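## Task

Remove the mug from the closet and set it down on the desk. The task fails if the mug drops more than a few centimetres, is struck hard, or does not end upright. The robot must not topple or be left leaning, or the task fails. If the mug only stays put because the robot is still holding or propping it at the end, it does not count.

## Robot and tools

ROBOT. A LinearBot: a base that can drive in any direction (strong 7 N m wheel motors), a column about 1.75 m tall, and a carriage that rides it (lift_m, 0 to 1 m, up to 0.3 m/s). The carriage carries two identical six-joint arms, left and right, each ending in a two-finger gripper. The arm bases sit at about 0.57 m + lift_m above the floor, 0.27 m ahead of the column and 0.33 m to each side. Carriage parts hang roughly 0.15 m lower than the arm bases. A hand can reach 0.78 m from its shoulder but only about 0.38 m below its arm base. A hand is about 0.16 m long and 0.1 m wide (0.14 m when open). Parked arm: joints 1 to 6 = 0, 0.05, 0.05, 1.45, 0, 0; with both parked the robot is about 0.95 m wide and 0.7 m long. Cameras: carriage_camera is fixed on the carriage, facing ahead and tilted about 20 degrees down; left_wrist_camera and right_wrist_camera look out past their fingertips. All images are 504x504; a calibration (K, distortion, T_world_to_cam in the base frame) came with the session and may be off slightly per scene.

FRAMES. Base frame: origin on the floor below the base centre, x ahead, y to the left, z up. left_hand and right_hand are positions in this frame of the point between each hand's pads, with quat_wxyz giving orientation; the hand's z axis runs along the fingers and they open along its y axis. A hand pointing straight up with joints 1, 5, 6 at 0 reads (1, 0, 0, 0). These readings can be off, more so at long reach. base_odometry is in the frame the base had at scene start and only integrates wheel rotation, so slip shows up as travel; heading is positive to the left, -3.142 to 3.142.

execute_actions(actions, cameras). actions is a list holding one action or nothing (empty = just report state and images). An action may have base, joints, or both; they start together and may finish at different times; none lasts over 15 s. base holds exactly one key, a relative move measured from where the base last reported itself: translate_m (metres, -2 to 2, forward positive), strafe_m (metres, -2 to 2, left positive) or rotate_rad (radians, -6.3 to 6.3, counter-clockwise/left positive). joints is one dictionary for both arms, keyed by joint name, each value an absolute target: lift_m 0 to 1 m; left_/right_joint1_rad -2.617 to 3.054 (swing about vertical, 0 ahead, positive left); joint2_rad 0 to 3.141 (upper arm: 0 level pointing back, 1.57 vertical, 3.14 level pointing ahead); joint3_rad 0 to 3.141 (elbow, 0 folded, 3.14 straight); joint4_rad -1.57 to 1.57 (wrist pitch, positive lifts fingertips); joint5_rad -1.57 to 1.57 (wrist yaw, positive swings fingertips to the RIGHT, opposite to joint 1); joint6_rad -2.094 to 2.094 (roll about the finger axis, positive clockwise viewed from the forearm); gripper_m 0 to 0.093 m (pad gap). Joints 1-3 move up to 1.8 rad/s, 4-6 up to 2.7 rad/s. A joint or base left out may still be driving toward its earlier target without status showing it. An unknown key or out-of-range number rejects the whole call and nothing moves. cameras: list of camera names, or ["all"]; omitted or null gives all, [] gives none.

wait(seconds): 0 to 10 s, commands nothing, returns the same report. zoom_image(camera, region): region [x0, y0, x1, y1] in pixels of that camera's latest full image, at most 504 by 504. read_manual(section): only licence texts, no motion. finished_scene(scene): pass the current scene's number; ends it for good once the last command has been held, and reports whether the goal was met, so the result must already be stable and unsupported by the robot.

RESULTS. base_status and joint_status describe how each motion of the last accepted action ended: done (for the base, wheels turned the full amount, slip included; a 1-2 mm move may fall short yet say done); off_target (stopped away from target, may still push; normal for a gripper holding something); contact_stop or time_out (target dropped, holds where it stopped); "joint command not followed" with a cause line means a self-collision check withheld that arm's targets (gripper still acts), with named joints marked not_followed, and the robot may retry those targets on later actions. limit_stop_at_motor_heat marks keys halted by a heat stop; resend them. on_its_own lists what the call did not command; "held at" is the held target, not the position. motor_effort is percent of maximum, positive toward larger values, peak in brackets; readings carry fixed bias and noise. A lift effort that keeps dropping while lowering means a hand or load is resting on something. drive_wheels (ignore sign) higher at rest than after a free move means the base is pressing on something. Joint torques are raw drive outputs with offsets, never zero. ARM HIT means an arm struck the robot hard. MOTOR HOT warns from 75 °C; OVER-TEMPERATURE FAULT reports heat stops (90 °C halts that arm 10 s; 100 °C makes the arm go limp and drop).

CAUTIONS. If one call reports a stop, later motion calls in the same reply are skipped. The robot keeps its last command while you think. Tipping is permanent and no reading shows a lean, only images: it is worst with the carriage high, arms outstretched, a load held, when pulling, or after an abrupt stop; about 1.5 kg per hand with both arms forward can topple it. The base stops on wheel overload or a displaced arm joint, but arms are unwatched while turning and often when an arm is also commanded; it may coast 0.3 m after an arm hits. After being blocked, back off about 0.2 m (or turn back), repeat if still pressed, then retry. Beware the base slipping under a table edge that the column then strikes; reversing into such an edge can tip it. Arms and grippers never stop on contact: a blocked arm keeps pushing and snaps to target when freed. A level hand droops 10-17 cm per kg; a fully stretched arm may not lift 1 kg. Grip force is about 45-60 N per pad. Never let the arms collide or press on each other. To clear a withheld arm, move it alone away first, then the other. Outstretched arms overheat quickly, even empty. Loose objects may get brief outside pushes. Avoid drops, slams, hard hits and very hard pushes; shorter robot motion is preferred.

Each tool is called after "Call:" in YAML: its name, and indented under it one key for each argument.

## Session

Call:
execute_actions:
  actions: []

Scene clock: 0.00 s.
Joint torques (N m, as the arm reports them, + toward a larger angle): no reading
base_odometry: x=+0.000 y=+0.000 heading=+0.000 (m, m, rad; odometry frame)
base_status: not commanded
joint_positions: lift_m=+0.300 left_joint1_rad=+0.011 left_joint2_rad=+0.047 left_joint3_rad=+0.058 left_joint4_rad=+1.439 left_joint5_rad=+0.041 left_joint6_rad=-0.036 left_gripper_m=+0.094 right_joint1_rad=-0.012 right_joint2_rad=+0.064 right_joint3_rad=+0.058 right_joint4_rad=+1.417 right_joint5_rad=-0.035 right_joint6_rad=+0.007 right_gripper_m=+0.095
joint_status: not commanded
motor_effort: lift_m=+24 drive_wheels=+2 (%)
left_hand: x=+0.3007 y=+0.3412 z=+1.3004 quat_wxyz=(+0.998, +0.019, +0.061, -0.014) (m; base frame)
right_hand: x=+0.3115 y=-0.3424 z=+1.2994 quat_wxyz=(+0.997, -0.017, +0.080, -0.001) (m; base frame)
pictures: carriage_camera, left_wrist_camera, right_wrist_camera
camera_calibration (this result's frames):
carriage_camera: T_world_to_cam=[[0.00273822, -0.999144, -0.0412728, 0.056029], [-0.347834, 0.0377441, -0.936796, 1.26217], [0.937552, 0.0169213, -0.347433, 0.275124], [0, 0, 0, 1]] pos_world=[0.180928, 0.00368634, 1.28029]
left_wrist_camera: T_world_to_cam=[[-0.0361821, -0.996635, -0.0735482, 0.443778], [0.758416, 0.0205407, -0.651447, 0.620058], [0.650765, -0.0793509, 0.755121, -1.02564], [0, 0, 0, 1]] pos_world=[0.213244, 0.348163, 1.21105]
right_wrist_camera: T_world_to_cam=[[0.0146066, -0.999525, -0.0271257, -0.313948], [0.668039, 0.0299406, -0.743524, 0.76479], [0.743983, -0.00726065, 0.668159, -0.983853], [0, 0, 0, 1]] pos_world=[0.225646, -0.34384, 1.21749]
Images, in order (width x height): carriage_camera 504x504, left_wrist_camera 504x504, right_wrist_camera 504x504.

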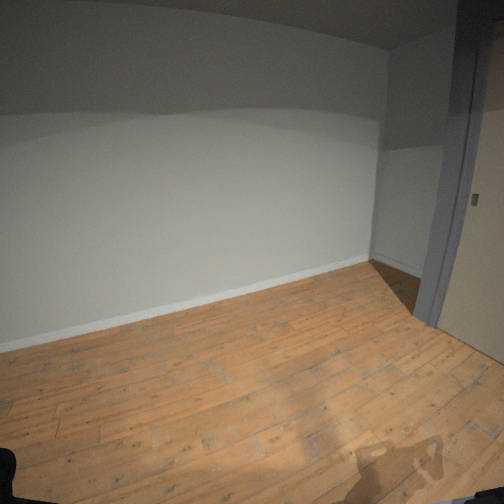

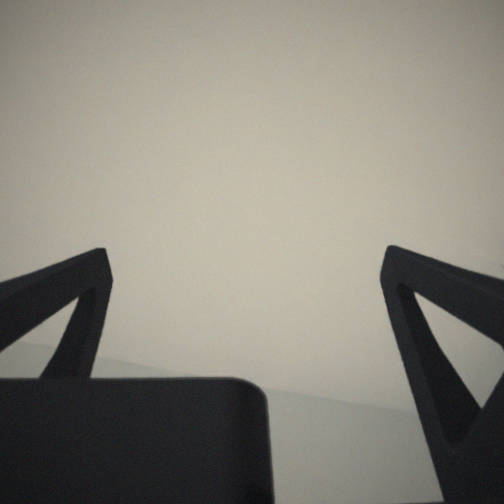

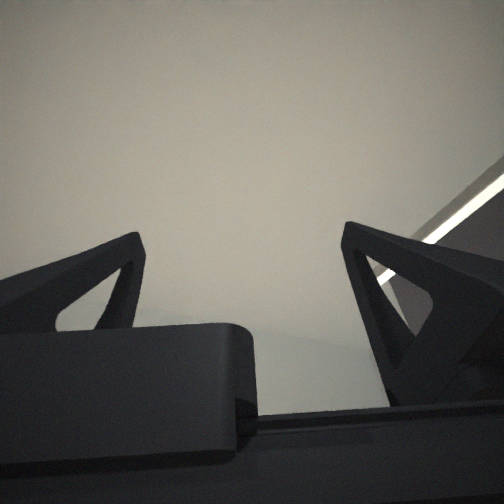

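Call:
execute_actions:
  actions:
    - {"base":{"rotate_rad":-1.12}}
  cameras: ["carriage_camera"]

Scene clock: 3.47 s.
Joint torques (N m, as the arm reports them, + toward a larger angle): left_arm=[ 0.01  3.49  6.92  0.01 -0.03  0.13] | right_arm=[ 0.05  4.27  6.22 -0.01 -0.08 -0.08]
base_odometry: x=+0.000 y=+0.000 heading=-1.120 (m, m, rad; odometry frame)
base_status: done
joint_positions: lift_m=+0.300 left_joint1_rad=+0.011 left_joint2_rad=+0.047 left_joint3_rad=+0.058 left_joint4_rad=+1.438 left_joint5_rad=+0.041 left_joint6_rad=-0.036 left_gripper_m=+0.094 right_joint1_rad=-0.012 right_joint2_rad=+0.064 right_joint3_rad=+0.058 right_joint4_rad=+1.417 right_joint5_rad=-0.035 right_joint6_rad=+0.007 right_gripper_m=+0.095
joint_status: not commanded
motor_effort: lift_m=+24(25) drive_wheels=+6(19) (%)
left_hand: x=+0.3009 y=+0.3412 z=+1.3004 quat_wxyz=(+0.998, +0.019, +0.061, -0.014) (m; base frame)
right_hand: x=+0.3115 y=-0.3424 z=+1.2994 quat_wxyz=(+0.997, -0.017, +0.080, -0.001) (m; base frame)
pictures: carriage_camera
camera_calibration (this result's frames):
carriage_camera: T_world_to_cam=[[0.00273822, -0.999144, -0.0412728, 0.056029], [-0.347834, 0.0377441, -0.936796, 1.26217], [0.937552, 0.0169213, -0.347433, 0.275124], [0, 0, 0, 1]] pos_world=[0.180928, 0.00368634, 1.28029]
Images, in order (width x height): carriage_camera 504x504.

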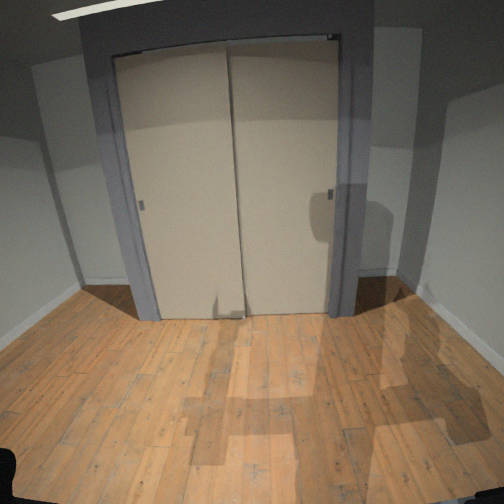

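Call:
zoom_image:
  camera: "carriage_camera"
  region: [125, 280, 365, 330]

Call:
zoom_image:
  camera: "carriage_camera"
  region: [120, 180, 170, 230]

Call:
zoom_image:
  camera: "carriage_camera"
  region: [100, 20, 360, 80]

Region (125, 280, 365, 330) of carriage_camera's 504x504 image, scaled by 2.100, with more detail than that image has; it fills the top 105 rows of this view, and the rest is white.

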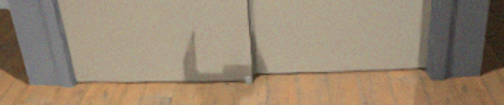

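Region (120, 180, 170, 230) of carriage_camera's 504x504 image, scaled by 10.080, with more detail than that image has.

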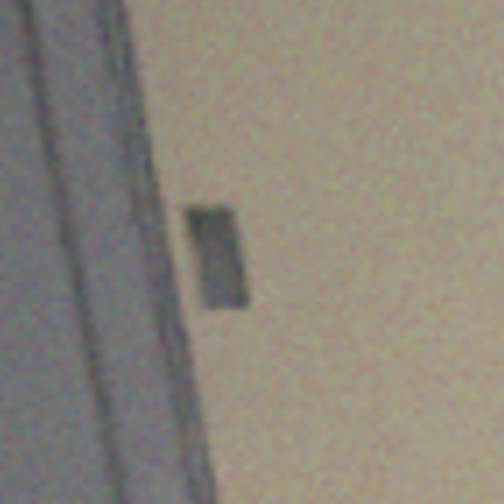

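Region (100, 20, 360, 80) of carriage_camera's 504x504 image, scaled by 1.938, with more detail than that image has; it fills the top 116 rows of this view, and the rest is white.

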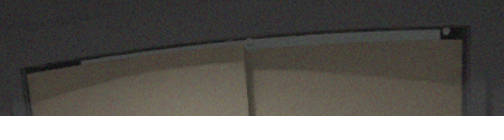

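Call:
execute_actions:
  actions:
    - {"base":{"rotate_rad":-0.035}}
  cameras: []

Call:
execute_actions:
  actions:
    - {"base":{"strafe_m":0.52},"joints":{"lift_m":0.06,"left_joint1_rad":0,"left_joint2_rad":0.9,"left_joint3_rad":0.9,"left_joint4_rad":0.0,"left_joint5_rad":0,"left_joint6_rad":0,"left_gripper_m":0}}
  cameras: []

Call:
execute_actions:
  actions:
    - {"base":{"translate_m":1.13}}
  cameras: ["carriage_camera","left_wrist_camera"]

Scene clock: 6.70 s.
Joint torques (N m, as the arm reports them, + toward a larger angle): left_arm=[ 0.01  3.51  6.94  0.   -0.03  0.13] | right_arm=[ 0.01  4.3   6.23 -0.03 -0.08 -0.09]
base_odometry: x=+0.000 y=+0.000 heading=-1.154 (m, m, rad; odometry frame)
base_status: done
joint_positions: lift_m=+0.300 left_joint1_rad=+0.011 left_joint2_rad=+0.047 left_joint3_rad=+0.058 left_joint4_rad=+1.439 left_joint5_rad=+0.041 left_joint6_rad=-0.036 left_gripper_m=+0.094 right_joint1_rad=-0.012 right_joint2_rad=+0.064 right_joint3_rad=+0.058 right_joint4_rad=+1.417 right_joint5_rad=-0.035 right_joint6_rad=+0.007 right_gripper_m=+0.095
joint_status: not commanded
motor_effort: lift_m=+24(24) drive_wheels=+7(13) (%)
left_hand: x=+0.3007 y=+0.3412 z=+1.3004 quat_wxyz=(+0.998, +0.019, +0.061, -0.014) (m; base frame)
right_hand: x=+0.3115 y=-0.3424 z=+1.2994 quat_wxyz=(+0.997, -0.017, +0.080, -0.001) (m; base frame)
pictures: none
No camera images: the call's "cameras" was empty. Leave "cameras" out to get every camera's image.

Scene clock: 9.87 s.
Joint torques (N m, as the arm reports them, + toward a larger angle): left_arm=[-0.63 -1.65 10.78  2.74 -0.06  0.18] | right_arm=[-0.01  4.25  6.26 -0.02 -0.08 -0.07]
base_odometry: x=+0.476 y=+0.209 heading=-1.155 (m, m, rad; odometry frame)
base_status: done
joint_positions: lift_m=+0.060 left_joint1_rad=+0.009 left_joint2_rad=+0.892 left_joint3_rad=+0.881 left_joint4_rad=+0.005 left_joint5_rad=+0.006 left_joint6_rad=-0.005 left_gripper_m=+0.000 right_joint1_rad=-0.012 right_joint2_rad=+0.064 right_joint3_rad=+0.058 right_joint4_rad=+1.417 right_joint5_rad=-0.034 right_joint6_rad=+0.007 right_gripper_m=+0.095
joint_status: all done
motor_effort: lift_m=+20(21) drive_wheels=-7(20) (%)
left_hand: x=+0.6164 y=+0.3501 z=+1.0029 quat_wxyz=(+0.705, -0.003, +0.710, +0.000) (m; base frame)
right_hand: x=+0.3116 y=-0.3425 z=+1.0601 quat_wxyz=(+0.997, -0.016, +0.080, -0.001) (m; base frame)
pictures: none
No camera images: the call's "cameras" was empty. Leave "cameras" out to get every camera's image.

Scene clock: 14.50 s.
Joint torques (N m, as the arm reports them, + toward a larger angle): left_arm=[-0.55 -1.63 10.34  2.75 -0.06  0.17] | right_arm=[ 0.06  4.29  6.28 -0.05 -0.09 -0.08]
base_odometry: x=+0.933 y=-0.824 heading=-1.155 (m, m, rad; odometry frame)
base_status: done
joint_positions: lift_m=+0.060 left_joint1_rad=+0.008 left_joint2_rad=+0.892 left_joint3_rad=+0.887 left_joint4_rad=+0.005 left_joint5_rad=+0.005 left_joint6_rad=-0.005 left_gripper_m=+0.000 right_joint1_rad=-0.012 right_joint2_rad=+0.064 right_joint3_rad=+0.058 right_joint4_rad=+1.419 right_joint5_rad=-0.034 right_joint6_rad=+0.007 right_gripper_m=+0.095
joint_status: not commanded
motor_effort: lift_m=+20(20) drive_wheels=-5(17) (%)
left_hand: x=+0.6160 y=+0.3499 z=+1.0061 quat_wxyz=(+0.707, -0.003, +0.707, -0.001) (m; base frame)
right_hand: x=+0.3110 y=-0.3425 z=+1.0602 quat_wxyz=(+0.997, -0.016, +0.079, -0.001) (m; base frame)
pictures: carriage_camera, left_wrist_camera
camera_calibration (this result's frames):
carriage_camera: T_world_to_cam=[[0.00273822, -0.999144, -0.0412728, 0.0461522], [-0.347834, 0.0377441, -0.936796, 1.03799], [0.937552, 0.0169213, -0.347433, 0.191981], [0, 0, 0, 1]] pos_world=[0.180928, 0.00368634, 1.04099]
left_wrist_camera: T_world_to_cam=[[-0.0350176, -0.999367, 0.00625328, 0.36208], [-0.556008, 0.0142823, -0.831054, 1.18166], [0.830439, -0.0325784, -0.556156, 0.184368], [0, 0, 0, 1]] pos_world=[0.516587, 0.350981, 1.0823]
Images, in order (width x height): carriage_camera 504x504, left_wrist_camera 504x504.

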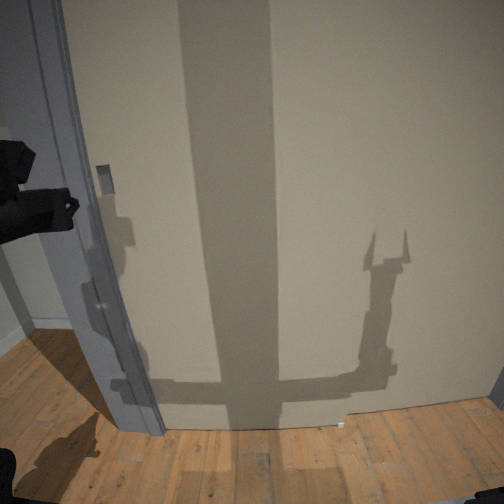

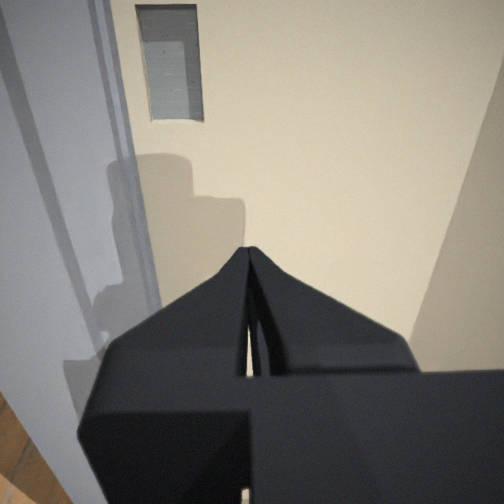

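Call:
execute_actions:
  actions:
    - {"base":{"strafe_m":0.052},"joints":{"lift_m":0.098}}
  cameras: []

Call:
execute_actions:
  actions:
    - {"base":{"translate_m":0.11}}
  cameras: ["carriage_camera","left_wrist_camera"]

Scene clock: 19.27 s.
Joint torques (N m, as the arm reports them, + toward a larger angle): left_arm=[-0.56 -1.61  9.54  2.66 -0.05  0.17] | right_arm=[-0.03  4.32  6.23 -0.03 -0.08 -0.07]
base_odometry: x=+0.981 y=-0.803 heading=-1.155 (m, m, rad; odometry frame)
base_status: done
joint_positions: lift_m=+0.098 left_joint1_rad=+0.008 left_joint2_rad=+0.892 left_joint3_rad=+0.897 left_joint4_rad=+0.012 left_joint5_rad=+0.005 left_joint6_rad=-0.005 left_gripper_m=+0.000 right_joint1_rad=-0.012 right_joint2_rad=+0.064 right_joint3_rad=+0.058 right_joint4_rad=+1.418 right_joint5_rad=-0.034 right_joint6_rad=+0.007 right_gripper_m=+0.095
joint_status: all done
motor_effort: lift_m=+27(36) drive_wheels=+3(12) (%)
left_hand: x=+0.6154 y=+0.3499 z=+1.0502 quat_wxyz=(+0.713, -0.003, +0.701, +0.000) (m; base frame)
right_hand: x=+0.3114 y=-0.3425 z=+1.0975 quat_wxyz=(+0.997, -0.016, +0.079, -0.001) (m; base frame)
pictures: none
No camera images: the call's "cameras" was empty. Leave "cameras" out to get every camera's image.

Scene clock: 20.87 s.
Joint torques (N m, as the arm reports them, + toward a larger angle): left_arm=[-0.55 -1.58  9.5   2.69 -0.06  0.17] | right_arm=[ 0.07  4.35  6.31 -0.05 -0.08 -0.08]
base_odometry: x=+1.026 y=-0.904 heading=-1.154 (m, m, rad; odometry frame)
base_status: done
joint_positions: lift_m=+0.098 left_joint1_rad=+0.008 left_joint2_rad=+0.892 left_joint3_rad=+0.897 left_joint4_rad=+0.009 left_joint5_rad=+0.005 left_joint6_rad=-0.005 left_gripper_m=+0.000 right_joint1_rad=-0.012 right_joint2_rad=+0.064 right_joint3_rad=+0.058 right_joint4_rad=+1.417 right_joint5_rad=-0.034 right_joint6_rad=+0.007 right_gripper_m=+0.095
joint_status: not commanded
motor_effort: lift_m=+27(27) drive_wheels=-5(14) (%)
left_hand: x=+0.6154 y=+0.3499 z=+1.0495 quat_wxyz=(+0.712, -0.003, +0.702, +0.000) (m; base frame)
right_hand: x=+0.3115 y=-0.3425 z=+1.0974 quat_wxyz=(+0.997, -0.016, +0.080, -0.001) (m; base frame)
pictures: carriage_camera, left_wrist_camera
camera_calibration (this result's frames):
carriage_camera: T_world_to_cam=[[0.00273822, -0.999144, -0.0412728, 0.0476932], [-0.347834, 0.0377441, -0.936796, 1.07296], [0.937552, 0.0169213, -0.347433, 0.204953], [0, 0, 0, 1]] pos_world=[0.180928, 0.00368634, 1.07832]
left_wrist_camera: T_world_to_cam=[[-0.0347225, -0.999381, 0.00563128, 0.362324], [-0.543909, 0.0141698, -0.839025, 1.21829], [0.838426, -0.0321959, -0.544064, 0.191243], [0, 0, 0, 1]] pos_world=[0.514874, 0.350994, 1.12418]
Images, in order (width x height): carriage_camera 504x504, left_wrist_camera 504x504.

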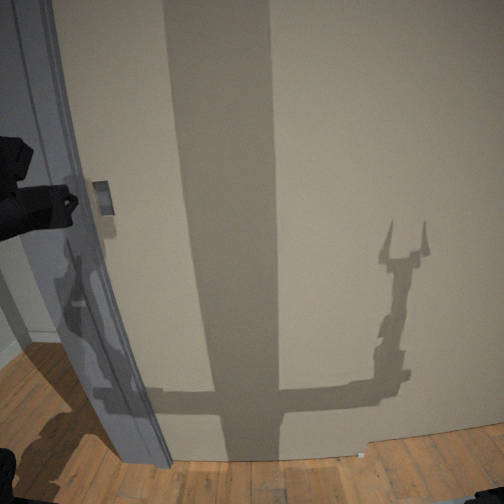

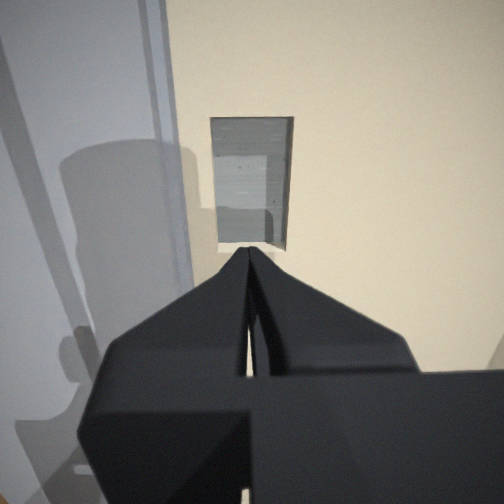

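Call:
execute_actions:
  actions:
    - {"base":{"translate_m":0.084}}
  cameras: ["left_wrist_camera"]

Scene clock: 23.03 s.
Joint torques (N m, as the arm reports them, + toward a larger angle): left_arm=[-0.55 -1.57  9.51  2.71 -0.05  0.18] | right_arm=[ 0.06  4.28  6.34 -0.04 -0.08 -0.06]
base_odometry: x=+1.060 y=-0.980 heading=-1.154 (m, m, rad; odometry frame)
base_status: done
joint_positions: lift_m=+0.098 left_joint1_rad=+0.008 left_joint2_rad=+0.892 left_joint3_rad=+0.897 left_joint4_rad=+0.008 left_joint5_rad=+0.005 left_joint6_rad=-0.005 left_gripper_m=+0.000 right_joint1_rad=-0.012 right_joint2_rad=+0.064 right_joint3_rad=+0.058 right_joint4_rad=+1.418 right_joint5_rad=-0.034 right_joint6_rad=+0.007 right_gripper_m=+0.095
joint_status: not commanded
motor_effort: lift_m=+27(27) drive_wheels=-5(13) (%)
left_hand: x=+0.6154 y=+0.3499 z=+1.0491 quat_wxyz=(+0.712, -0.003, +0.703, +0.000) (m; base frame)
right_hand: x=+0.3114 y=-0.3425 z=+1.0975 quat_wxyz=(+0.997, -0.016, +0.079, -0.001) (m; base frame)
pictures: left_wrist_camera
camera_calibration (this result's frames):
left_wrist_camera: T_world_to_cam=[[-0.0347138, -0.999381, 0.0056968, 0.362252], [-0.545188, 0.0141593, -0.838194, 1.21789], [0.837595, -0.0322028, -0.545342, 0.19289], [0, 0, 0, 1]] pos_world=[0.514993, 0.350995, 1.12396]
Images, in order (width x height): left_wrist_camera 504x504.

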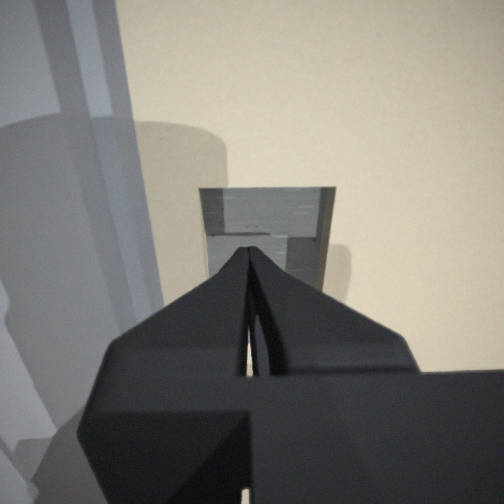

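Call:
execute_actions:
  actions:
    - {"base":{"strafe_m":-0.2},"joints":{"left_joint2_rad":0.97,"left_joint3_rad":0.96,"left_joint5_rad":0.04}}
  cameras: ["carriage_camera","left_wrist_camera"]

Scene clock: 25.70 s.
Joint torques (N m, as the arm reports them, + toward a larger angle): left_arm=[-0.48 -0.61  9.86  2.77  0.11  0.17] | right_arm=[ 0.08  4.29  6.24 -0.02 -0.07 -0.08]
base_odometry: x=+0.877 y=-1.062 heading=-1.153 (m, m, rad; odometry frame)
base_status: done
joint_positions: lift_m=+0.098 left_joint1_rad=+0.007 left_joint2_rad=+0.945 left_joint3_rad=+0.953 left_joint4_rad=+0.002 left_joint5_rad=+0.030 left_joint6_rad=-0.005 left_gripper_m=+0.000 right_joint1_rad=-0.012 right_joint2_rad=+0.064 right_joint3_rad=+0.058 right_joint4_rad=+1.417 right_joint5_rad=-0.034 right_joint6_rad=+0.007 right_gripper_m=+0.095
joint_status: all done
motor_effort: lift_m=+27(27) drive_wheels=-2(15) (%)
left_hand: x=+0.6262 y=+0.3453 z=+1.0576 quat_wxyz=(+0.711, +0.007, +0.704, -0.010) (m; base frame)
right_hand: x=+0.3115 y=-0.3425 z=+1.0974 quat_wxyz=(+0.997, -0.016, +0.080, -0.001) (m; base frame)
pictures: carriage_camera, left_wrist_camera
camera_calibration (this result's frames):
carriage_camera: T_world_to_cam=[[0.00273822, -0.999144, -0.0412728, 0.0476932], [-0.347834, 0.0377441, -0.936796, 1.07296], [0.937552, 0.0169213, -0.347433, 0.204953], [0, 0, 0, 1]] pos_world=[0.180928, 0.00368634, 1.07832]
left_wrist_camera: T_world_to_cam=[[-0.0609877, -0.998123, 0.00556113, 0.3741], [-0.546862, 0.0287526, -0.836729, 1.22546], [0.834999, -0.0540713, -0.547589, 0.19988], [0, 0, 0, 1]] pos_world=[0.526075, 0.34897, 1.13275]
Images, in order (width x height): carriage_camera 504x504, left_wrist_camera 504x504.

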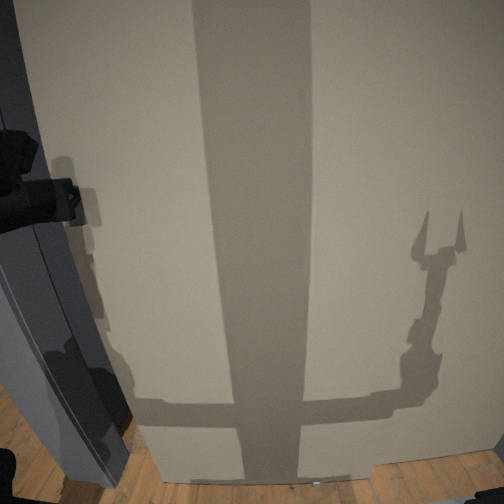

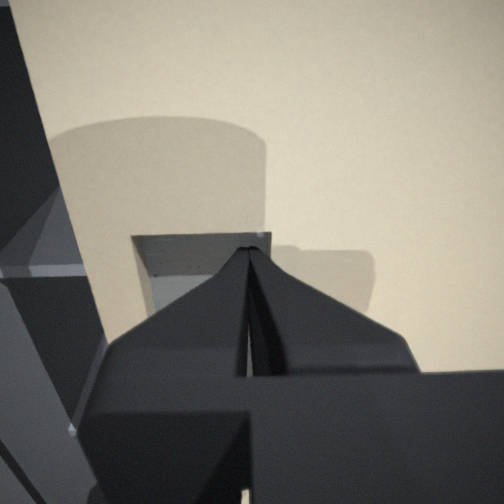

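Call:
execute_actions:
  actions:
    - {"base":{"strafe_m":-0.48},"joints":{"left_joint5_rad":0.08,"left_joint3_rad":0.95}}
  cameras: ["carriage_camera","left_wrist_camera"]

Scene clock: 29.20 s.
Joint torques (N m, as the arm reports them, + toward a larger angle): left_arm=[-1.57  1.16  9.02  3.1   0.74  0.18] | right_arm=[ 0.04  4.43  6.29 -0.03 -0.08 -0.08]
base_odometry: x=+0.439 y=-1.257 heading=-1.153 (m, m, rad; odometry frame)
base_status: done
joint_positions: lift_m=+0.098 left_joint1_rad=+0.024 left_joint2_rad=+0.924 left_joint3_rad=+0.953 left_joint4_rad=-0.027 left_joint5_rad=+0.015 left_joint6_rad=-0.005 left_gripper_m=+0.000 right_joint1_rad=-0.012 right_joint2_rad=+0.064 right_joint3_rad=+0.058 right_joint4_rad=+1.417 right_joint5_rad=-0.034 right_joint6_rad=+0.007 right_gripper_m=+0.095
joint_status: left_joint5_rad off_target (ended at +0.015, target +0.080); the others done
motor_effort: lift_m=+27(27) drive_wheels=+4(12) (%)
left_hand: x=+0.6205 y=+0.3537 z=+1.0573 quat_wxyz=(+0.708, -0.005, +0.707, +0.001) (m; base frame)
right_hand: x=+0.3115 y=-0.3425 z=+1.0974 quat_wxyz=(+0.997, -0.016, +0.080, -0.001) (m; base frame)
pictures: carriage_camera, left_wrist_camera
camera_calibration (this result's frames):
carriage_camera: T_world_to_cam=[[0.00273822, -0.999144, -0.0412728, 0.0476932], [-0.347834, 0.0377441, -0.936796, 1.07296], [0.937552, 0.0169213, -0.347433, 0.204953], [0, 0, 0, 1]] pos_world=[0.180928, 0.00368634, 1.07832]
left_wrist_camera: T_world_to_cam=[[-0.0293104, -0.999551, 0.0061553, 0.362349], [-0.554495, 0.0111355, -0.832113, 1.22797], [0.831671, -0.0278026, -0.554572, 0.205101], [0, 0, 0, 1]] pos_world=[0.520945, 0.354215, 1.13332]
Images, in order (width x height): carriage_camera 504x504, left_wrist_camera 504x504.

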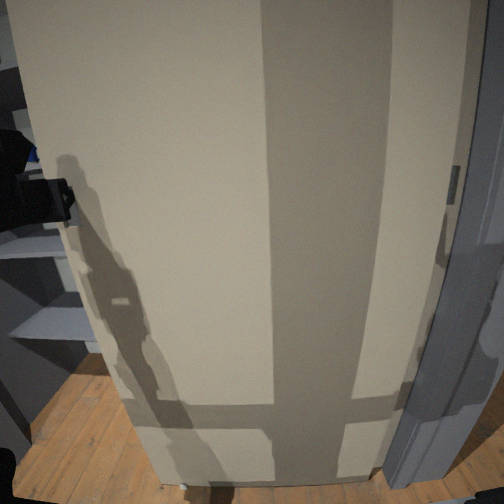

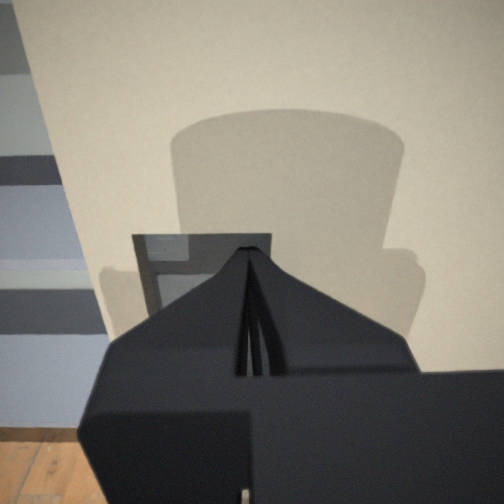

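Call:
execute_actions:
  actions:
    - {"base":{"translate_m":-0.1},"joints":{"left_joint5_rad":0.0,"left_joint1_rad":0.02}}
  cameras: []

Call:
execute_actions:
  actions:
    - {"base":{"strafe_m":0.45},"joints":{"lift_m":0.36,"left_joint1_rad":0,"left_gripper_m":0.093,"left_joint4_rad":0.2}}
  cameras: ["carriage_camera","left_wrist_camera"]

Scene clock: 31.57 s.
Joint torques (N m, as the arm reports them, + toward a larger angle): left_arm=[-0.24 -1.76  9.1   2.78  0.07  0.18] | right_arm=[ 0.07  4.28  6.23 -0.02 -0.07 -0.07]
base_odometry: x=+0.398 y=-1.166 heading=-1.153 (m, m, rad; odometry frame)
base_status: done
joint_positions: lift_m=+0.098 left_joint1_rad=+0.024 left_joint2_rad=+0.957 left_joint3_rad=+0.953 left_joint4_rad=+0.002 left_joint5_rad=-0.006 left_joint6_rad=-0.005 left_gripper_m=+0.000 right_joint1_rad=-0.012 right_joint2_rad=+0.064 right_joint3_rad=+0.058 right_joint4_rad=+1.417 right_joint5_rad=-0.034 right_joint6_rad=+0.007 right_gripper_m=+0.095
joint_status: all done
motor_effort: lift_m=+27(27) drive_wheels=-1(6) (%)
left_hand: x=+0.6296 y=+0.3575 z=+1.0535 quat_wxyz=(+0.706, -0.012, +0.708, +0.009) (m; base frame)
right_hand: x=+0.3115 y=-0.3425 z=+1.0974 quat_wxyz=(+0.997, -0.016, +0.080, -0.001) (m; base frame)
pictures: none
No camera images: the call's "cameras" was empty. Leave "cameras" out to get every camera's image.

Scene clock: 34.63 s.
Joint torques (N m, as the arm reports them, + toward a larger angle): left_arm=[-0.37 -1.66  8.96  2.52  0.04  0.18] | right_arm=[ 0.06  4.29  6.28 -0.01 -0.08 -0.08]
base_odometry: x=+0.809 y=-0.983 heading=-1.152 (m, m, rad; odometry frame)
base_status: done
joint_positions: lift_m=+0.360 left_joint1_rad=+0.006 left_joint2_rad=+0.957 left_joint3_rad=+0.953 left_joint4_rad=+0.212 left_joint5_rad=-0.004 left_joint6_rad=-0.005 left_gripper_m=+0.093 right_joint1_rad=-0.012 right_joint2_rad=+0.064 right_joint3_rad=+0.058 right_joint4_rad=+1.417 right_joint5_rad=-0.034 right_joint6_rad=+0.007 right_gripper_m=+0.095
joint_status: all done
motor_effort: lift_m=+27(31) drive_wheels=+4(10) (%)
left_hand: x=+0.6245 y=+0.3506 z=+1.3667 quat_wxyz=(+0.777, -0.005, +0.630, +0.002) (m; base frame)
right_hand: x=+0.3115 y=-0.3425 z=+1.3595 quat_wxyz=(+0.997, -0.016, +0.080, -0.001) (m; base frame)
pictures: carriage_camera, left_wrist_camera
camera_calibration (this result's frames):
carriage_camera: T_world_to_cam=[[0.00273822, -0.999144, -0.0412728, 0.0585077], [-0.347834, 0.0377441, -0.936796, 1.31843], [0.937552, 0.0169213, -0.347433, 0.295989], [0, 0, 0, 1]] pos_world=[0.180928, 0.00368634, 1.34035]
left_wrist_camera: T_world_to_cam=[[-0.0290919, -0.999576, -0.000920564, 0.366996], [-0.372581, 0.0116983, -0.927926, 1.50476], [0.927544, -0.0266522, -0.372763, 0.0645537], [0, 0, 0, 1]] pos_world=[0.511445, 0.350958, 1.42071]
Images, in order (width x height): carriage_camera 504x504, left_wrist_camera 504x504.

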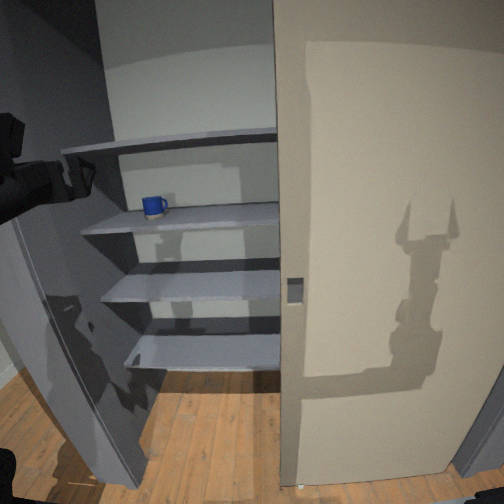

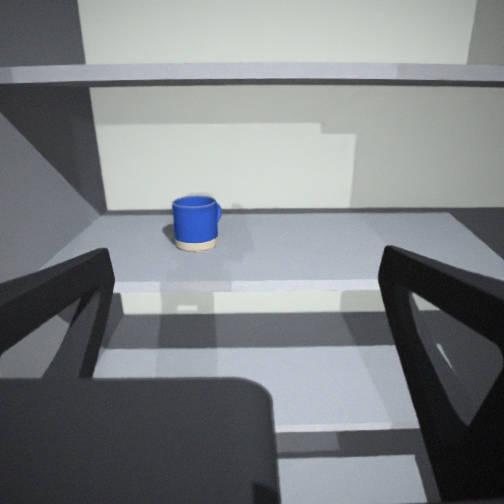

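Call:
zoom_image:
  camera: "left_wrist_camera"
  region: [150, 180, 250, 280]

Call:
zoom_image:
  camera: "carriage_camera"
  region: [125, 180, 185, 240]

Region (150, 180, 250, 280) of left_wrist_camera's 504x504 image, scaled by 5.040, with more detail than that image has.

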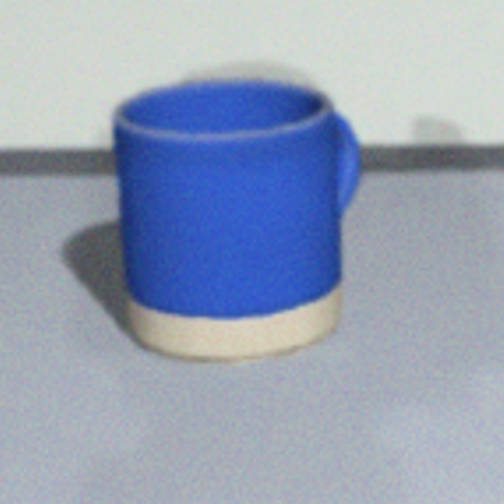

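Region (125, 180, 185, 240) of carriage_camera's 504x504 image, scaled by 8.400, with more detail than that image has.

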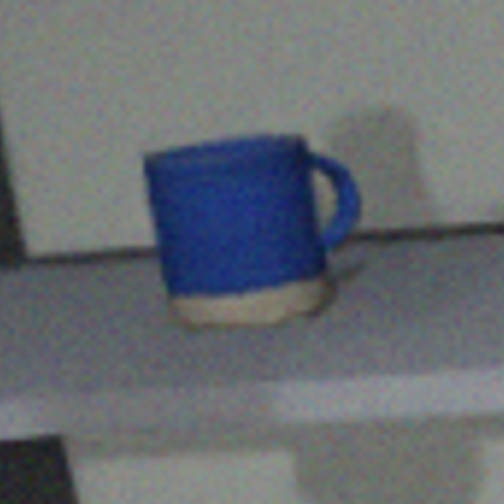

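Call:
execute_actions:
  actions:
    - {"base":{"strafe_m":0.105},"joints":{"lift_m":0.46,"left_joint2_rad":2.13,"left_joint3_rad":1.38,"left_joint4_rad":0.6}}
  cameras: ["carriage_camera","left_wrist_camera"]

Scene clock: 39.00 s.
Joint torques (N m, as the arm reports them, + toward a larger angle): left_arm=[ -0.35 -12.12   8.78   2.88   0.05   0.17] | right_arm=[ 0.07  4.37  6.28 -0.02 -0.09 -0.07]
base_odometry: x=+0.905 y=-0.940 heading=-1.152 (m, m, rad; odometry frame)
base_status: done
joint_positions: lift_m=+0.460 left_joint1_rad=+0.006 left_joint2_rad=+2.123 left_joint3_rad=+1.379 left_joint4_rad=+0.597 left_joint5_rad=-0.004 left_joint6_rad=-0.005 left_gripper_m=+0.093 right_joint1_rad=-0.012 right_joint2_rad=+0.064 right_joint3_rad=+0.058 right_joint4_rad=+1.416 right_joint5_rad=-0.034 right_joint6_rad=+0.007 right_gripper_m=+0.095
joint_status: all done
motor_effort: lift_m=+26(35) drive_wheels=+2(9) (%)
left_hand: x=+0.8932 y=+0.3520 z=+1.2087 quat_wxyz=(+0.654, -0.005, +0.757, +0.002) (m; base frame)
right_hand: x=+0.3117 y=-0.3425 z=+1.4595 quat_wxyz=(+0.997, -0.016, +0.080, -0.001) (m; base frame)
pictures: carriage_camera, left_wrist_camera
camera_calibration (this result's frames):
carriage_camera: T_world_to_cam=[[0.00273822, -0.999144, -0.0412728, 0.0626384], [-0.347834, 0.0377441, -0.936796, 1.41218], [0.937552, 0.0169213, -0.347433, 0.330761], [0, 0, 0, 1]] pos_world=[0.180928, 0.00368634, 1.44043]
left_wrist_camera: T_world_to_cam=[[-0.0276443, -0.999555, 0.0111893, 0.360158], [-0.670866, 0.0102533, -0.741508, 1.4999], [0.741063, -0.028005, -0.670851, 0.283787], [0, 0, 0, 1]] pos_world=[0.805883, 0.352566, 1.29854]
Images, in order (width x height): carriage_camera 504x504, left_wrist_camera 504x504.

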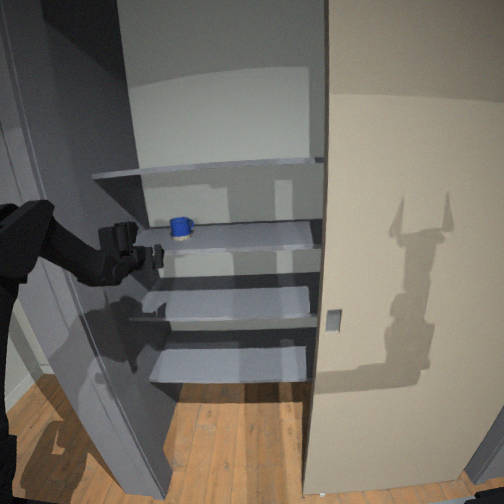

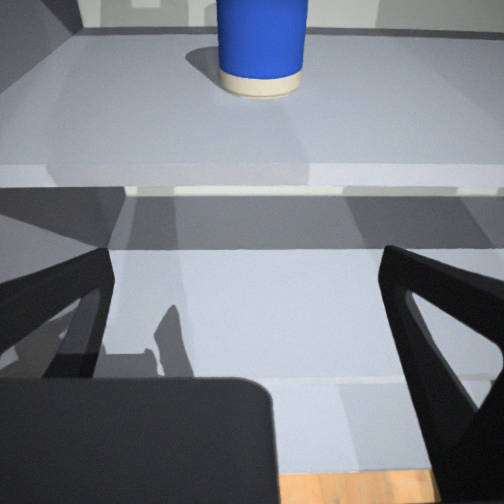

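Call:
execute_actions:
  actions:
    - {"base":{"translate_m":0.17},"joints":{"lift_m":0.485,"left_joint1_rad":-0.02}}
  cameras: ["carriage_camera","left_wrist_camera"]

Scene clock: 42.10 s.
Joint torques (N m, as the arm reports them, + toward a larger angle): left_arm=[ -0.2  -12.17   8.75   2.75   0.03   0.17] | right_arm=[ 0.05  4.37  6.25 -0.03 -0.08 -0.11]
base_odometry: x=+0.974 y=-1.095 heading=-1.151 (m, m, rad; odometry frame)
base_status: done
joint_positions: lift_m=+0.485 left_joint1_rad=-0.016 left_joint2_rad=+2.123 left_joint3_rad=+1.379 left_joint4_rad=+0.608 left_joint5_rad=-0.004 left_joint6_rad=-0.005 left_gripper_m=+0.093 right_joint1_rad=-0.012 right_joint2_rad=+0.064 right_joint3_rad=+0.058 right_joint4_rad=+1.417 right_joint5_rad=-0.034 right_joint6_rad=+0.007 right_gripper_m=+0.095
joint_status: all done
motor_effort: lift_m=+27(33) drive_wheels=+5(14) (%)
left_hand: x=+0.8936 y=+0.3384 z=+1.2360 quat_wxyz=(+0.657, +0.003, +0.753, -0.006) (m; base frame)
right_hand: x=+0.3116 y=-0.3425 z=+1.4844 quat_wxyz=(+0.997, -0.016, +0.080, -0.001) (m; base frame)
pictures: carriage_camera, left_wrist_camera
camera_calibration (this result's frames):
carriage_camera: T_world_to_cam=[[0.00273822, -0.999144, -0.0412728, 0.0636656], [-0.347834, 0.0377441, -0.936796, 1.4355], [0.937552, 0.0169213, -0.347433, 0.339408], [0, 0, 0, 1]] pos_world=[0.180928, 0.00368634, 1.46532]
left_wrist_camera: T_world_to_cam=[[-0.049484, -0.998716, 0.0108468, 0.365978], [-0.662813, 0.0247129, -0.748377, 1.51688], [0.747149, -0.044222, -0.663184, 0.292021], [0, 0, 0, 1]] pos_world=[0.805332, 0.340935, 1.32489]
Images, in order (width x height): carriage_camera 504x504, left_wrist_camera 504x504.

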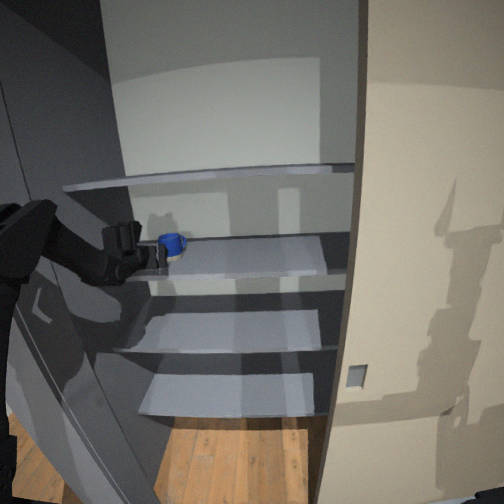

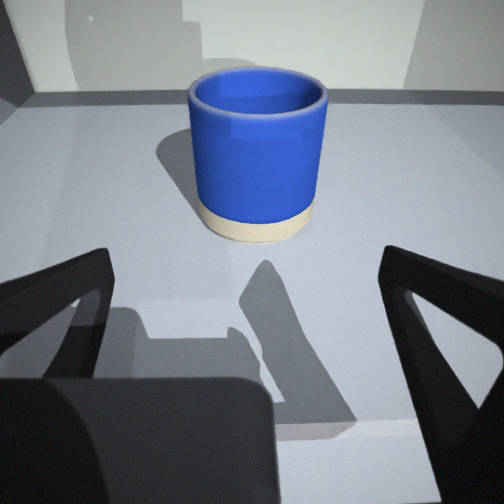

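Call:
execute_actions:
  actions:
    - {"base":{"strafe_m":-0.013},"joints":{"lift_m":0.465}}
  cameras: []

Call:
execute_actions:
  actions:
    - {"base":{"translate_m":0.09}}
  cameras: ["left_wrist_camera"]

Scene clock: 44.83 s.
Joint torques (N m, as the arm reports them, + toward a larger angle): left_arm=[ -0.19 -12.44   8.72   2.77   0.04   0.17] | right_arm=[ 0.01  4.3   6.33 -0.01 -0.08 -0.08]
base_odometry: x=+0.963 y=-1.100 heading=-1.151 (m, m, rad; odometry frame)
base_status: done
joint_positions: lift_m=+0.465 left_joint1_rad=-0.016 left_joint2_rad=+2.126 left_joint3_rad=+1.379 left_joint4_rad=+0.606 left_joint5_rad=-0.004 left_joint6_rad=-0.005 left_gripper_m=+0.093 right_joint1_rad=-0.012 right_joint2_rad=+0.064 right_joint3_rad=+0.058 right_joint4_rad=+1.416 right_joint5_rad=-0.035 right_joint6_rad=+0.007 right_gripper_m=+0.095
joint_status: all done
motor_effort: lift_m=+20(17) drive_wheels=-5(12) (%)
left_hand: x=+0.8937 y=+0.3384 z=+1.2142 quat_wxyz=(+0.655, +0.003, +0.755, -0.005) (m; base frame)
right_hand: x=+0.3117 y=-0.3424 z=+1.4651 quat_wxyz=(+0.997, -0.017, +0.080, -0.001) (m; base frame)
pictures: none
No camera images: the call's "cameras" was empty. Leave "cameras" out to get every camera's image.

Scene clock: 46.43 s.
Joint torques (N m, as the arm reports them, + toward a larger angle): left_arm=[ -0.21 -12.41   8.76   2.76   0.04   0.17] | right_arm=[ 0.04  4.36  6.32 -0.02 -0.09 -0.06]
base_odometry: x=+0.999 y=-1.182 heading=-1.151 (m, m, rad; odometry frame)
base_status: done
joint_positions: lift_m=+0.465 left_joint1_rad=-0.016 left_joint2_rad=+2.126 left_joint3_rad=+1.379 left_joint4_rad=+0.607 left_joint5_rad=-0.004 left_joint6_rad=-0.005 left_gripper_m=+0.093 right_joint1_rad=-0.012 right_joint2_rad=+0.064 right_joint3_rad=+0.058 right_joint4_rad=+1.416 right_joint5_rad=-0.035 right_joint6_rad=+0.007 right_gripper_m=+0.095
joint_status: not commanded
motor_effort: lift_m=+20(20) drive_wheels=+5(14) (%)
left_hand: x=+0.8937 y=+0.3384 z=+1.2146 quat_wxyz=(+0.656, +0.003, +0.755, -0.005) (m; base frame)
right_hand: x=+0.3117 y=-0.3424 z=+1.4651 quat_wxyz=(+0.997, -0.017, +0.080, -0.001) (m; base frame)
pictures: left_wrist_camera
camera_calibration (this result's frames):
left_wrist_camera: T_world_to_cam=[[-0.0494423, -0.998717, 0.0109737, 0.366025], [-0.665662, 0.024759, -0.745842, 1.50046], [0.744614, -0.044181, -0.666032, 0.283419], [0, 0, 0, 1]] pos_world=[0.805856, 0.340927, 1.30385]
Images, in order (width x height): left_wrist_camera 504x504.

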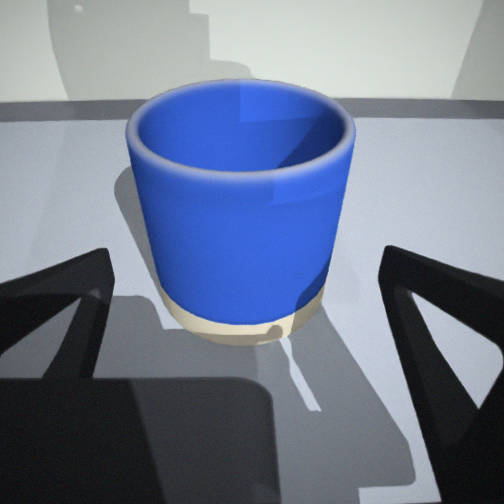

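Call:
execute_actions:
  actions:
    - {"base":{"translate_m":0.052}}
  cameras: ["left_wrist_camera"]

Scene clock: 48.10 s.
Joint torques (N m, as the arm reports them, + toward a larger angle): left_arm=[ -0.24 -12.43   8.75   2.77   0.04   0.17] | right_arm=[ 0.07  4.27  6.22 -0.02 -0.09 -0.08]
base_odometry: x=+1.020 y=-1.230 heading=-1.152 (m, m, rad; odometry frame)
base_status: done
joint_positions: lift_m=+0.465 left_joint1_rad=-0.016 left_joint2_rad=+2.126 left_joint3_rad=+1.379 left_joint4_rad=+0.607 left_joint5_rad=-0.004 left_joint6_rad=-0.005 left_gripper_m=+0.093 right_joint1_rad=-0.012 right_joint2_rad=+0.064 right_joint3_rad=+0.058 right_joint4_rad=+1.417 right_joint5_rad=-0.035 right_joint6_rad=+0.007 right_gripper_m=+0.095
joint_status: not commanded
motor_effort: lift_m=+20(20) drive_wheels=-5(14) (%)
left_hand: x=+0.8937 y=+0.3384 z=+1.2145 quat_wxyz=(+0.656, +0.003, +0.755, -0.005) (m; base frame)
right_hand: x=+0.3115 y=-0.3424 z=+1.4651 quat_wxyz=(+0.997, -0.017, +0.080, -0.001) (m; base frame)
pictures: left_wrist_camera
camera_calibration (this result's frames):
left_wrist_camera: T_world_to_cam=[[-0.0494382, -0.998717, 0.0109864, 0.366006], [-0.665947, 0.0247636, -0.745588, 1.50032], [0.744359, -0.0441769, -0.666316, 0.283938], [0, 0, 0, 1]] pos_world=[0.805877, 0.340926, 1.30379]
Images, in order (width x height): left_wrist_camera 504x504.

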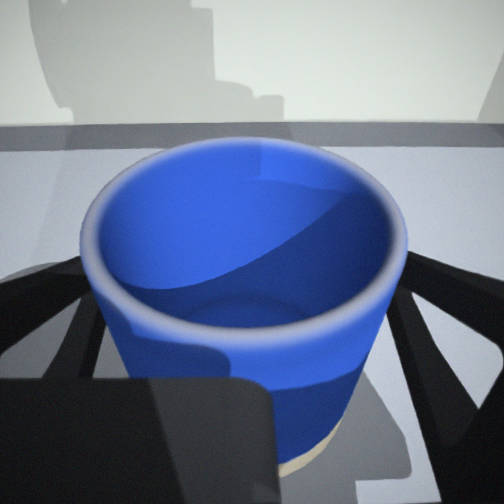

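Call:
execute_actions:
  actions:
    - {"joints":{"left_gripper_m":0.05}}
  cameras: []

Call:
execute_actions:
  actions:
    - {"joints":{"lift_m":0.52}}
  cameras: ["left_wrist_camera","carriage_camera"]

Scene clock: 49.40 s.
Joint torques (N m, as the arm reports them, + toward a larger angle): left_arm=[ -0.25 -12.41   8.76   2.77   0.04   0.17] | right_arm=[ 0.05  4.37  6.23 -0.02 -0.07 -0.08]
base_odometry: x=+1.020 y=-1.230 heading=-1.152 (m, m, rad; odometry frame)
base_status: not commanded
joint_positions: lift_m=+0.465 left_joint1_rad=-0.016 left_joint2_rad=+2.126 left_joint3_rad=+1.379 left_joint4_rad=+0.607 left_joint5_rad=-0.004 left_joint6_rad=-0.005 left_gripper_m=+0.079 right_joint1_rad=-0.012 right_joint2_rad=+0.064 right_joint3_rad=+0.058 right_joint4_rad=+1.417 right_joint5_rad=-0.035 right_joint6_rad=+0.007 right_gripper_m=+0.095
joint_status: left_gripper_m off_target (ended at +0.079, target +0.050)
motor_effort: lift_m=+20(20) drive_wheels=-5(5) (%)
left_hand: x=+0.8937 y=+0.3384 z=+1.2145 quat_wxyz=(+0.656, +0.003, +0.755, -0.006) (m; base frame)
right_hand: x=+0.3115 y=-0.3424 z=+1.4651 quat_wxyz=(+0.997, -0.017, +0.080, -0.001) (m; base frame)
pictures: none
No camera images: the call's "cameras" was empty. Leave "cameras" out to get every camera's image.

Scene clock: 50.27 s.
Joint torques (N m, as the arm reports them, + toward a larger angle): left_arm=[ -0.24 -13.45   8.82   3.42   0.04   0.18] | right_arm=[ 0.06  4.35  6.29 -0.01 -0.09 -0.07]
base_odometry: x=+1.020 y=-1.230 heading=-1.152 (m, m, rad; odometry frame)
base_status: not commanded
joint_positions: lift_m=+0.520 left_joint1_rad=-0.016 left_joint2_rad=+2.139 left_joint3_rad=+1.377 left_joint4_rad=+0.550 left_joint5_rad=-0.004 left_joint6_rad=-0.005 left_gripper_m=+0.079 right_joint1_rad=-0.012 right_joint2_rad=+0.064 right_joint3_rad=+0.058 right_joint4_rad=+1.417 right_joint5_rad=-0.035 right_joint6_rad=+0.007 right_gripper_m=+0.095
joint_status: all done
motor_effort: lift_m=+27(32) drive_wheels=+5(5) (%)
left_hand: x=+0.8916 y=+0.3385 z=+1.2461 quat_wxyz=(+0.628, +0.003, +0.778, -0.005) (m; base frame)
right_hand: x=+0.3116 y=-0.3424 z=+1.5194 quat_wxyz=(+0.997, -0.017, +0.080, -0.001) (m; base frame)
pictures: carriage_camera, left_wrist_camera
camera_calibration (this result's frames):
carriage_camera: T_world_to_cam=[[0.00273822, -0.999144, -0.0412728, 0.0651085], [-0.347834, 0.0377441, -0.936796, 1.46825], [0.937552, 0.0169213, -0.347433, 0.351554], [0, 0, 0, 1]] pos_world=[0.180928, 0.00368634, 1.50028]
left_wrist_camera: T_world_to_cam=[[-0.0484749, -0.99873, 0.0137391, 0.361304], [-0.718189, 0.0252923, -0.695388, 1.50631], [0.694158, -0.0435762, -0.718503, 0.416153], [0, 0, 0, 1]] pos_world=[0.810452, 0.340881, 1.34151]
Images, in order (width x height): carriage_camera 504x504, left_wrist_camera 504x504.

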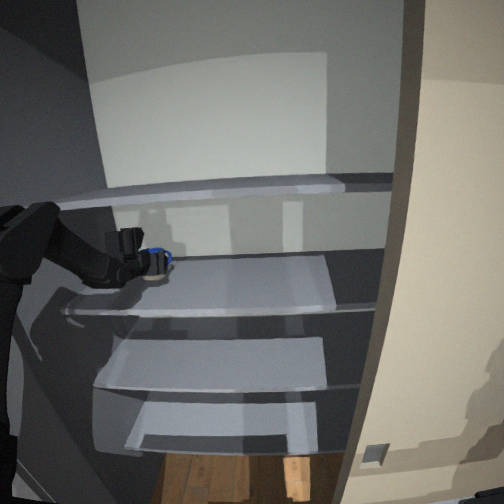

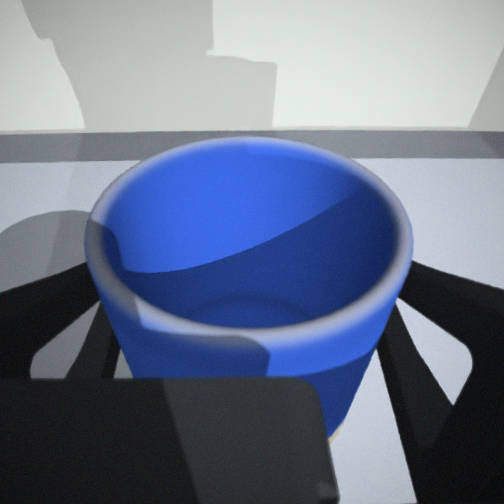

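Call:
execute_actions:
  actions:
    - {"base":{"translate_m":-1.2},"joints":{"left_joint4_rad":0.66}}
  cameras: []

Call:
execute_actions:
  actions:
    - {"base":{"rotate_rad":-2.6},"joints":{"left_joint2_rad":1.4,"left_joint3_rad":0.9,"left_joint4_rad":0.41,"lift_m":0.4}}
  cameras: ["left_wrist_camera","carriage_camera"]

Scene clock: 55.80 s.
Joint torques (N m, as the arm reports them, + toward a larger angle): left_arm=[ -0.2  -13.43   8.86   3.52   0.04   0.18] | right_arm=[ 0.09  4.39  6.28 -0.03 -0.09 -0.08]
base_odometry: x=+0.532 y=-0.134 heading=-1.152 (m, m, rad; odometry frame)
base_status: done
joint_positions: lift_m=+0.520 left_joint1_rad=-0.017 left_joint2_rad=+2.139 left_joint3_rad=+1.377 left_joint4_rad=+0.601 left_joint5_rad=-0.002 left_joint6_rad=-0.005 left_gripper_m=+0.079 right_joint1_rad=-0.012 right_joint2_rad=+0.064 right_joint3_rad=+0.058 right_joint4_rad=+1.415 right_joint5_rad=-0.035 right_joint6_rad=+0.007 right_gripper_m=+0.095
joint_status: left_joint4_rad off_target (ended at +0.601, target +0.660)
motor_effort: lift_m=+28(27) drive_wheels=-1(22) (%)
left_hand: x=+0.8939 y=+0.3380 z=+1.2584 quat_wxyz=(+0.648, +0.004, +0.762, -0.006) (m; base frame)
right_hand: x=+0.3120 y=-0.3424 z=+1.5193 quat_wxyz=(+0.997, -0.017, +0.081, -0.001) (m; base frame)
pictures: none
No camera images: the call's "cameras" was empty. Leave "cameras" out to get every camera's image.

Scene clock: 59.70 s.
Joint torques (N m, as the arm reports them, + toward a larger angle): left_arm=[-0.34 -7.36 10.09  3.44  0.02  0.18] | right_arm=[ 0.05  4.28  6.35  0.02 -0.08 -0.06]
base_odometry: x=+0.532 y=-0.134 heading=+2.531 (m, m, rad; odometry frame)
base_status: done
joint_positions: lift_m=+0.400 left_joint1_rad=-0.016 left_joint2_rad=+1.408 left_joint3_rad=+0.890 left_joint4_rad=+0.359 left_joint5_rad=-0.002 left_joint6_rad=-0.005 left_gripper_m=+0.079 right_joint1_rad=-0.012 right_joint2_rad=+0.064 right_joint3_rad=+0.058 right_joint4_rad=+1.414 right_joint5_rad=-0.035 right_joint6_rad=+0.007 right_gripper_m=+0.095
joint_status: left_joint4_rad off_target (ended at +0.359, target +0.410); the others done
motor_effort: lift_m=+21(19) drive_wheels=+7(18) (%)
left_hand: x=+0.7331 y=+0.3410 z=+1.2341 quat_wxyz=(+0.649, +0.003, +0.761, -0.006) (m; base frame)
right_hand: x=+0.3121 y=-0.3424 z=+1.3999 quat_wxyz=(+0.997, -0.017, +0.081, -0.001) (m; base frame)
pictures: carriage_camera, left_wrist_camera
camera_calibration (this result's frames):
carriage_camera: T_world_to_cam=[[0.00273822, -0.999144, -0.0412728, 0.0601807], [-0.347834, 0.0377441, -0.936796, 1.3564], [0.937552, 0.0169213, -0.347433, 0.310072], [0, 0, 0, 1]] pos_world=[0.180928, 0.00368634, 1.38088]
left_wrist_camera: T_world_to_cam=[[-0.0502859, -0.99866, 0.0122368, 0.359421], [-0.680024, 0.0252629, -0.732755, 1.40224], [0.731464, -0.0451685, -0.680383, 0.443809], [0, 0, 0, 1]] pos_world=[0.646997, 0.343561, 1.32506]
Images, in order (width x height): carriage_camera 504x504, left_wrist_camera 504x504.

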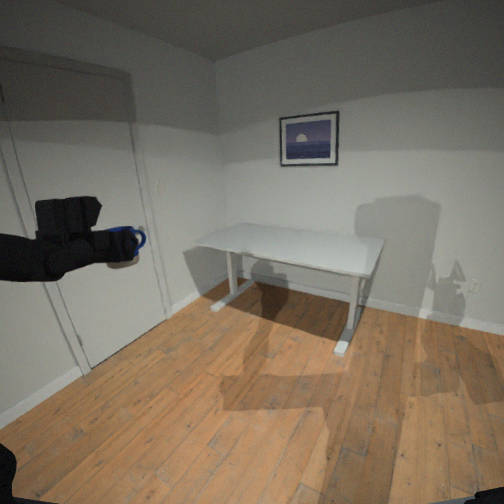

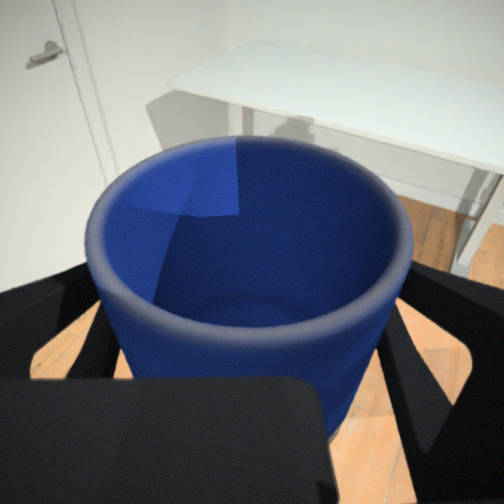

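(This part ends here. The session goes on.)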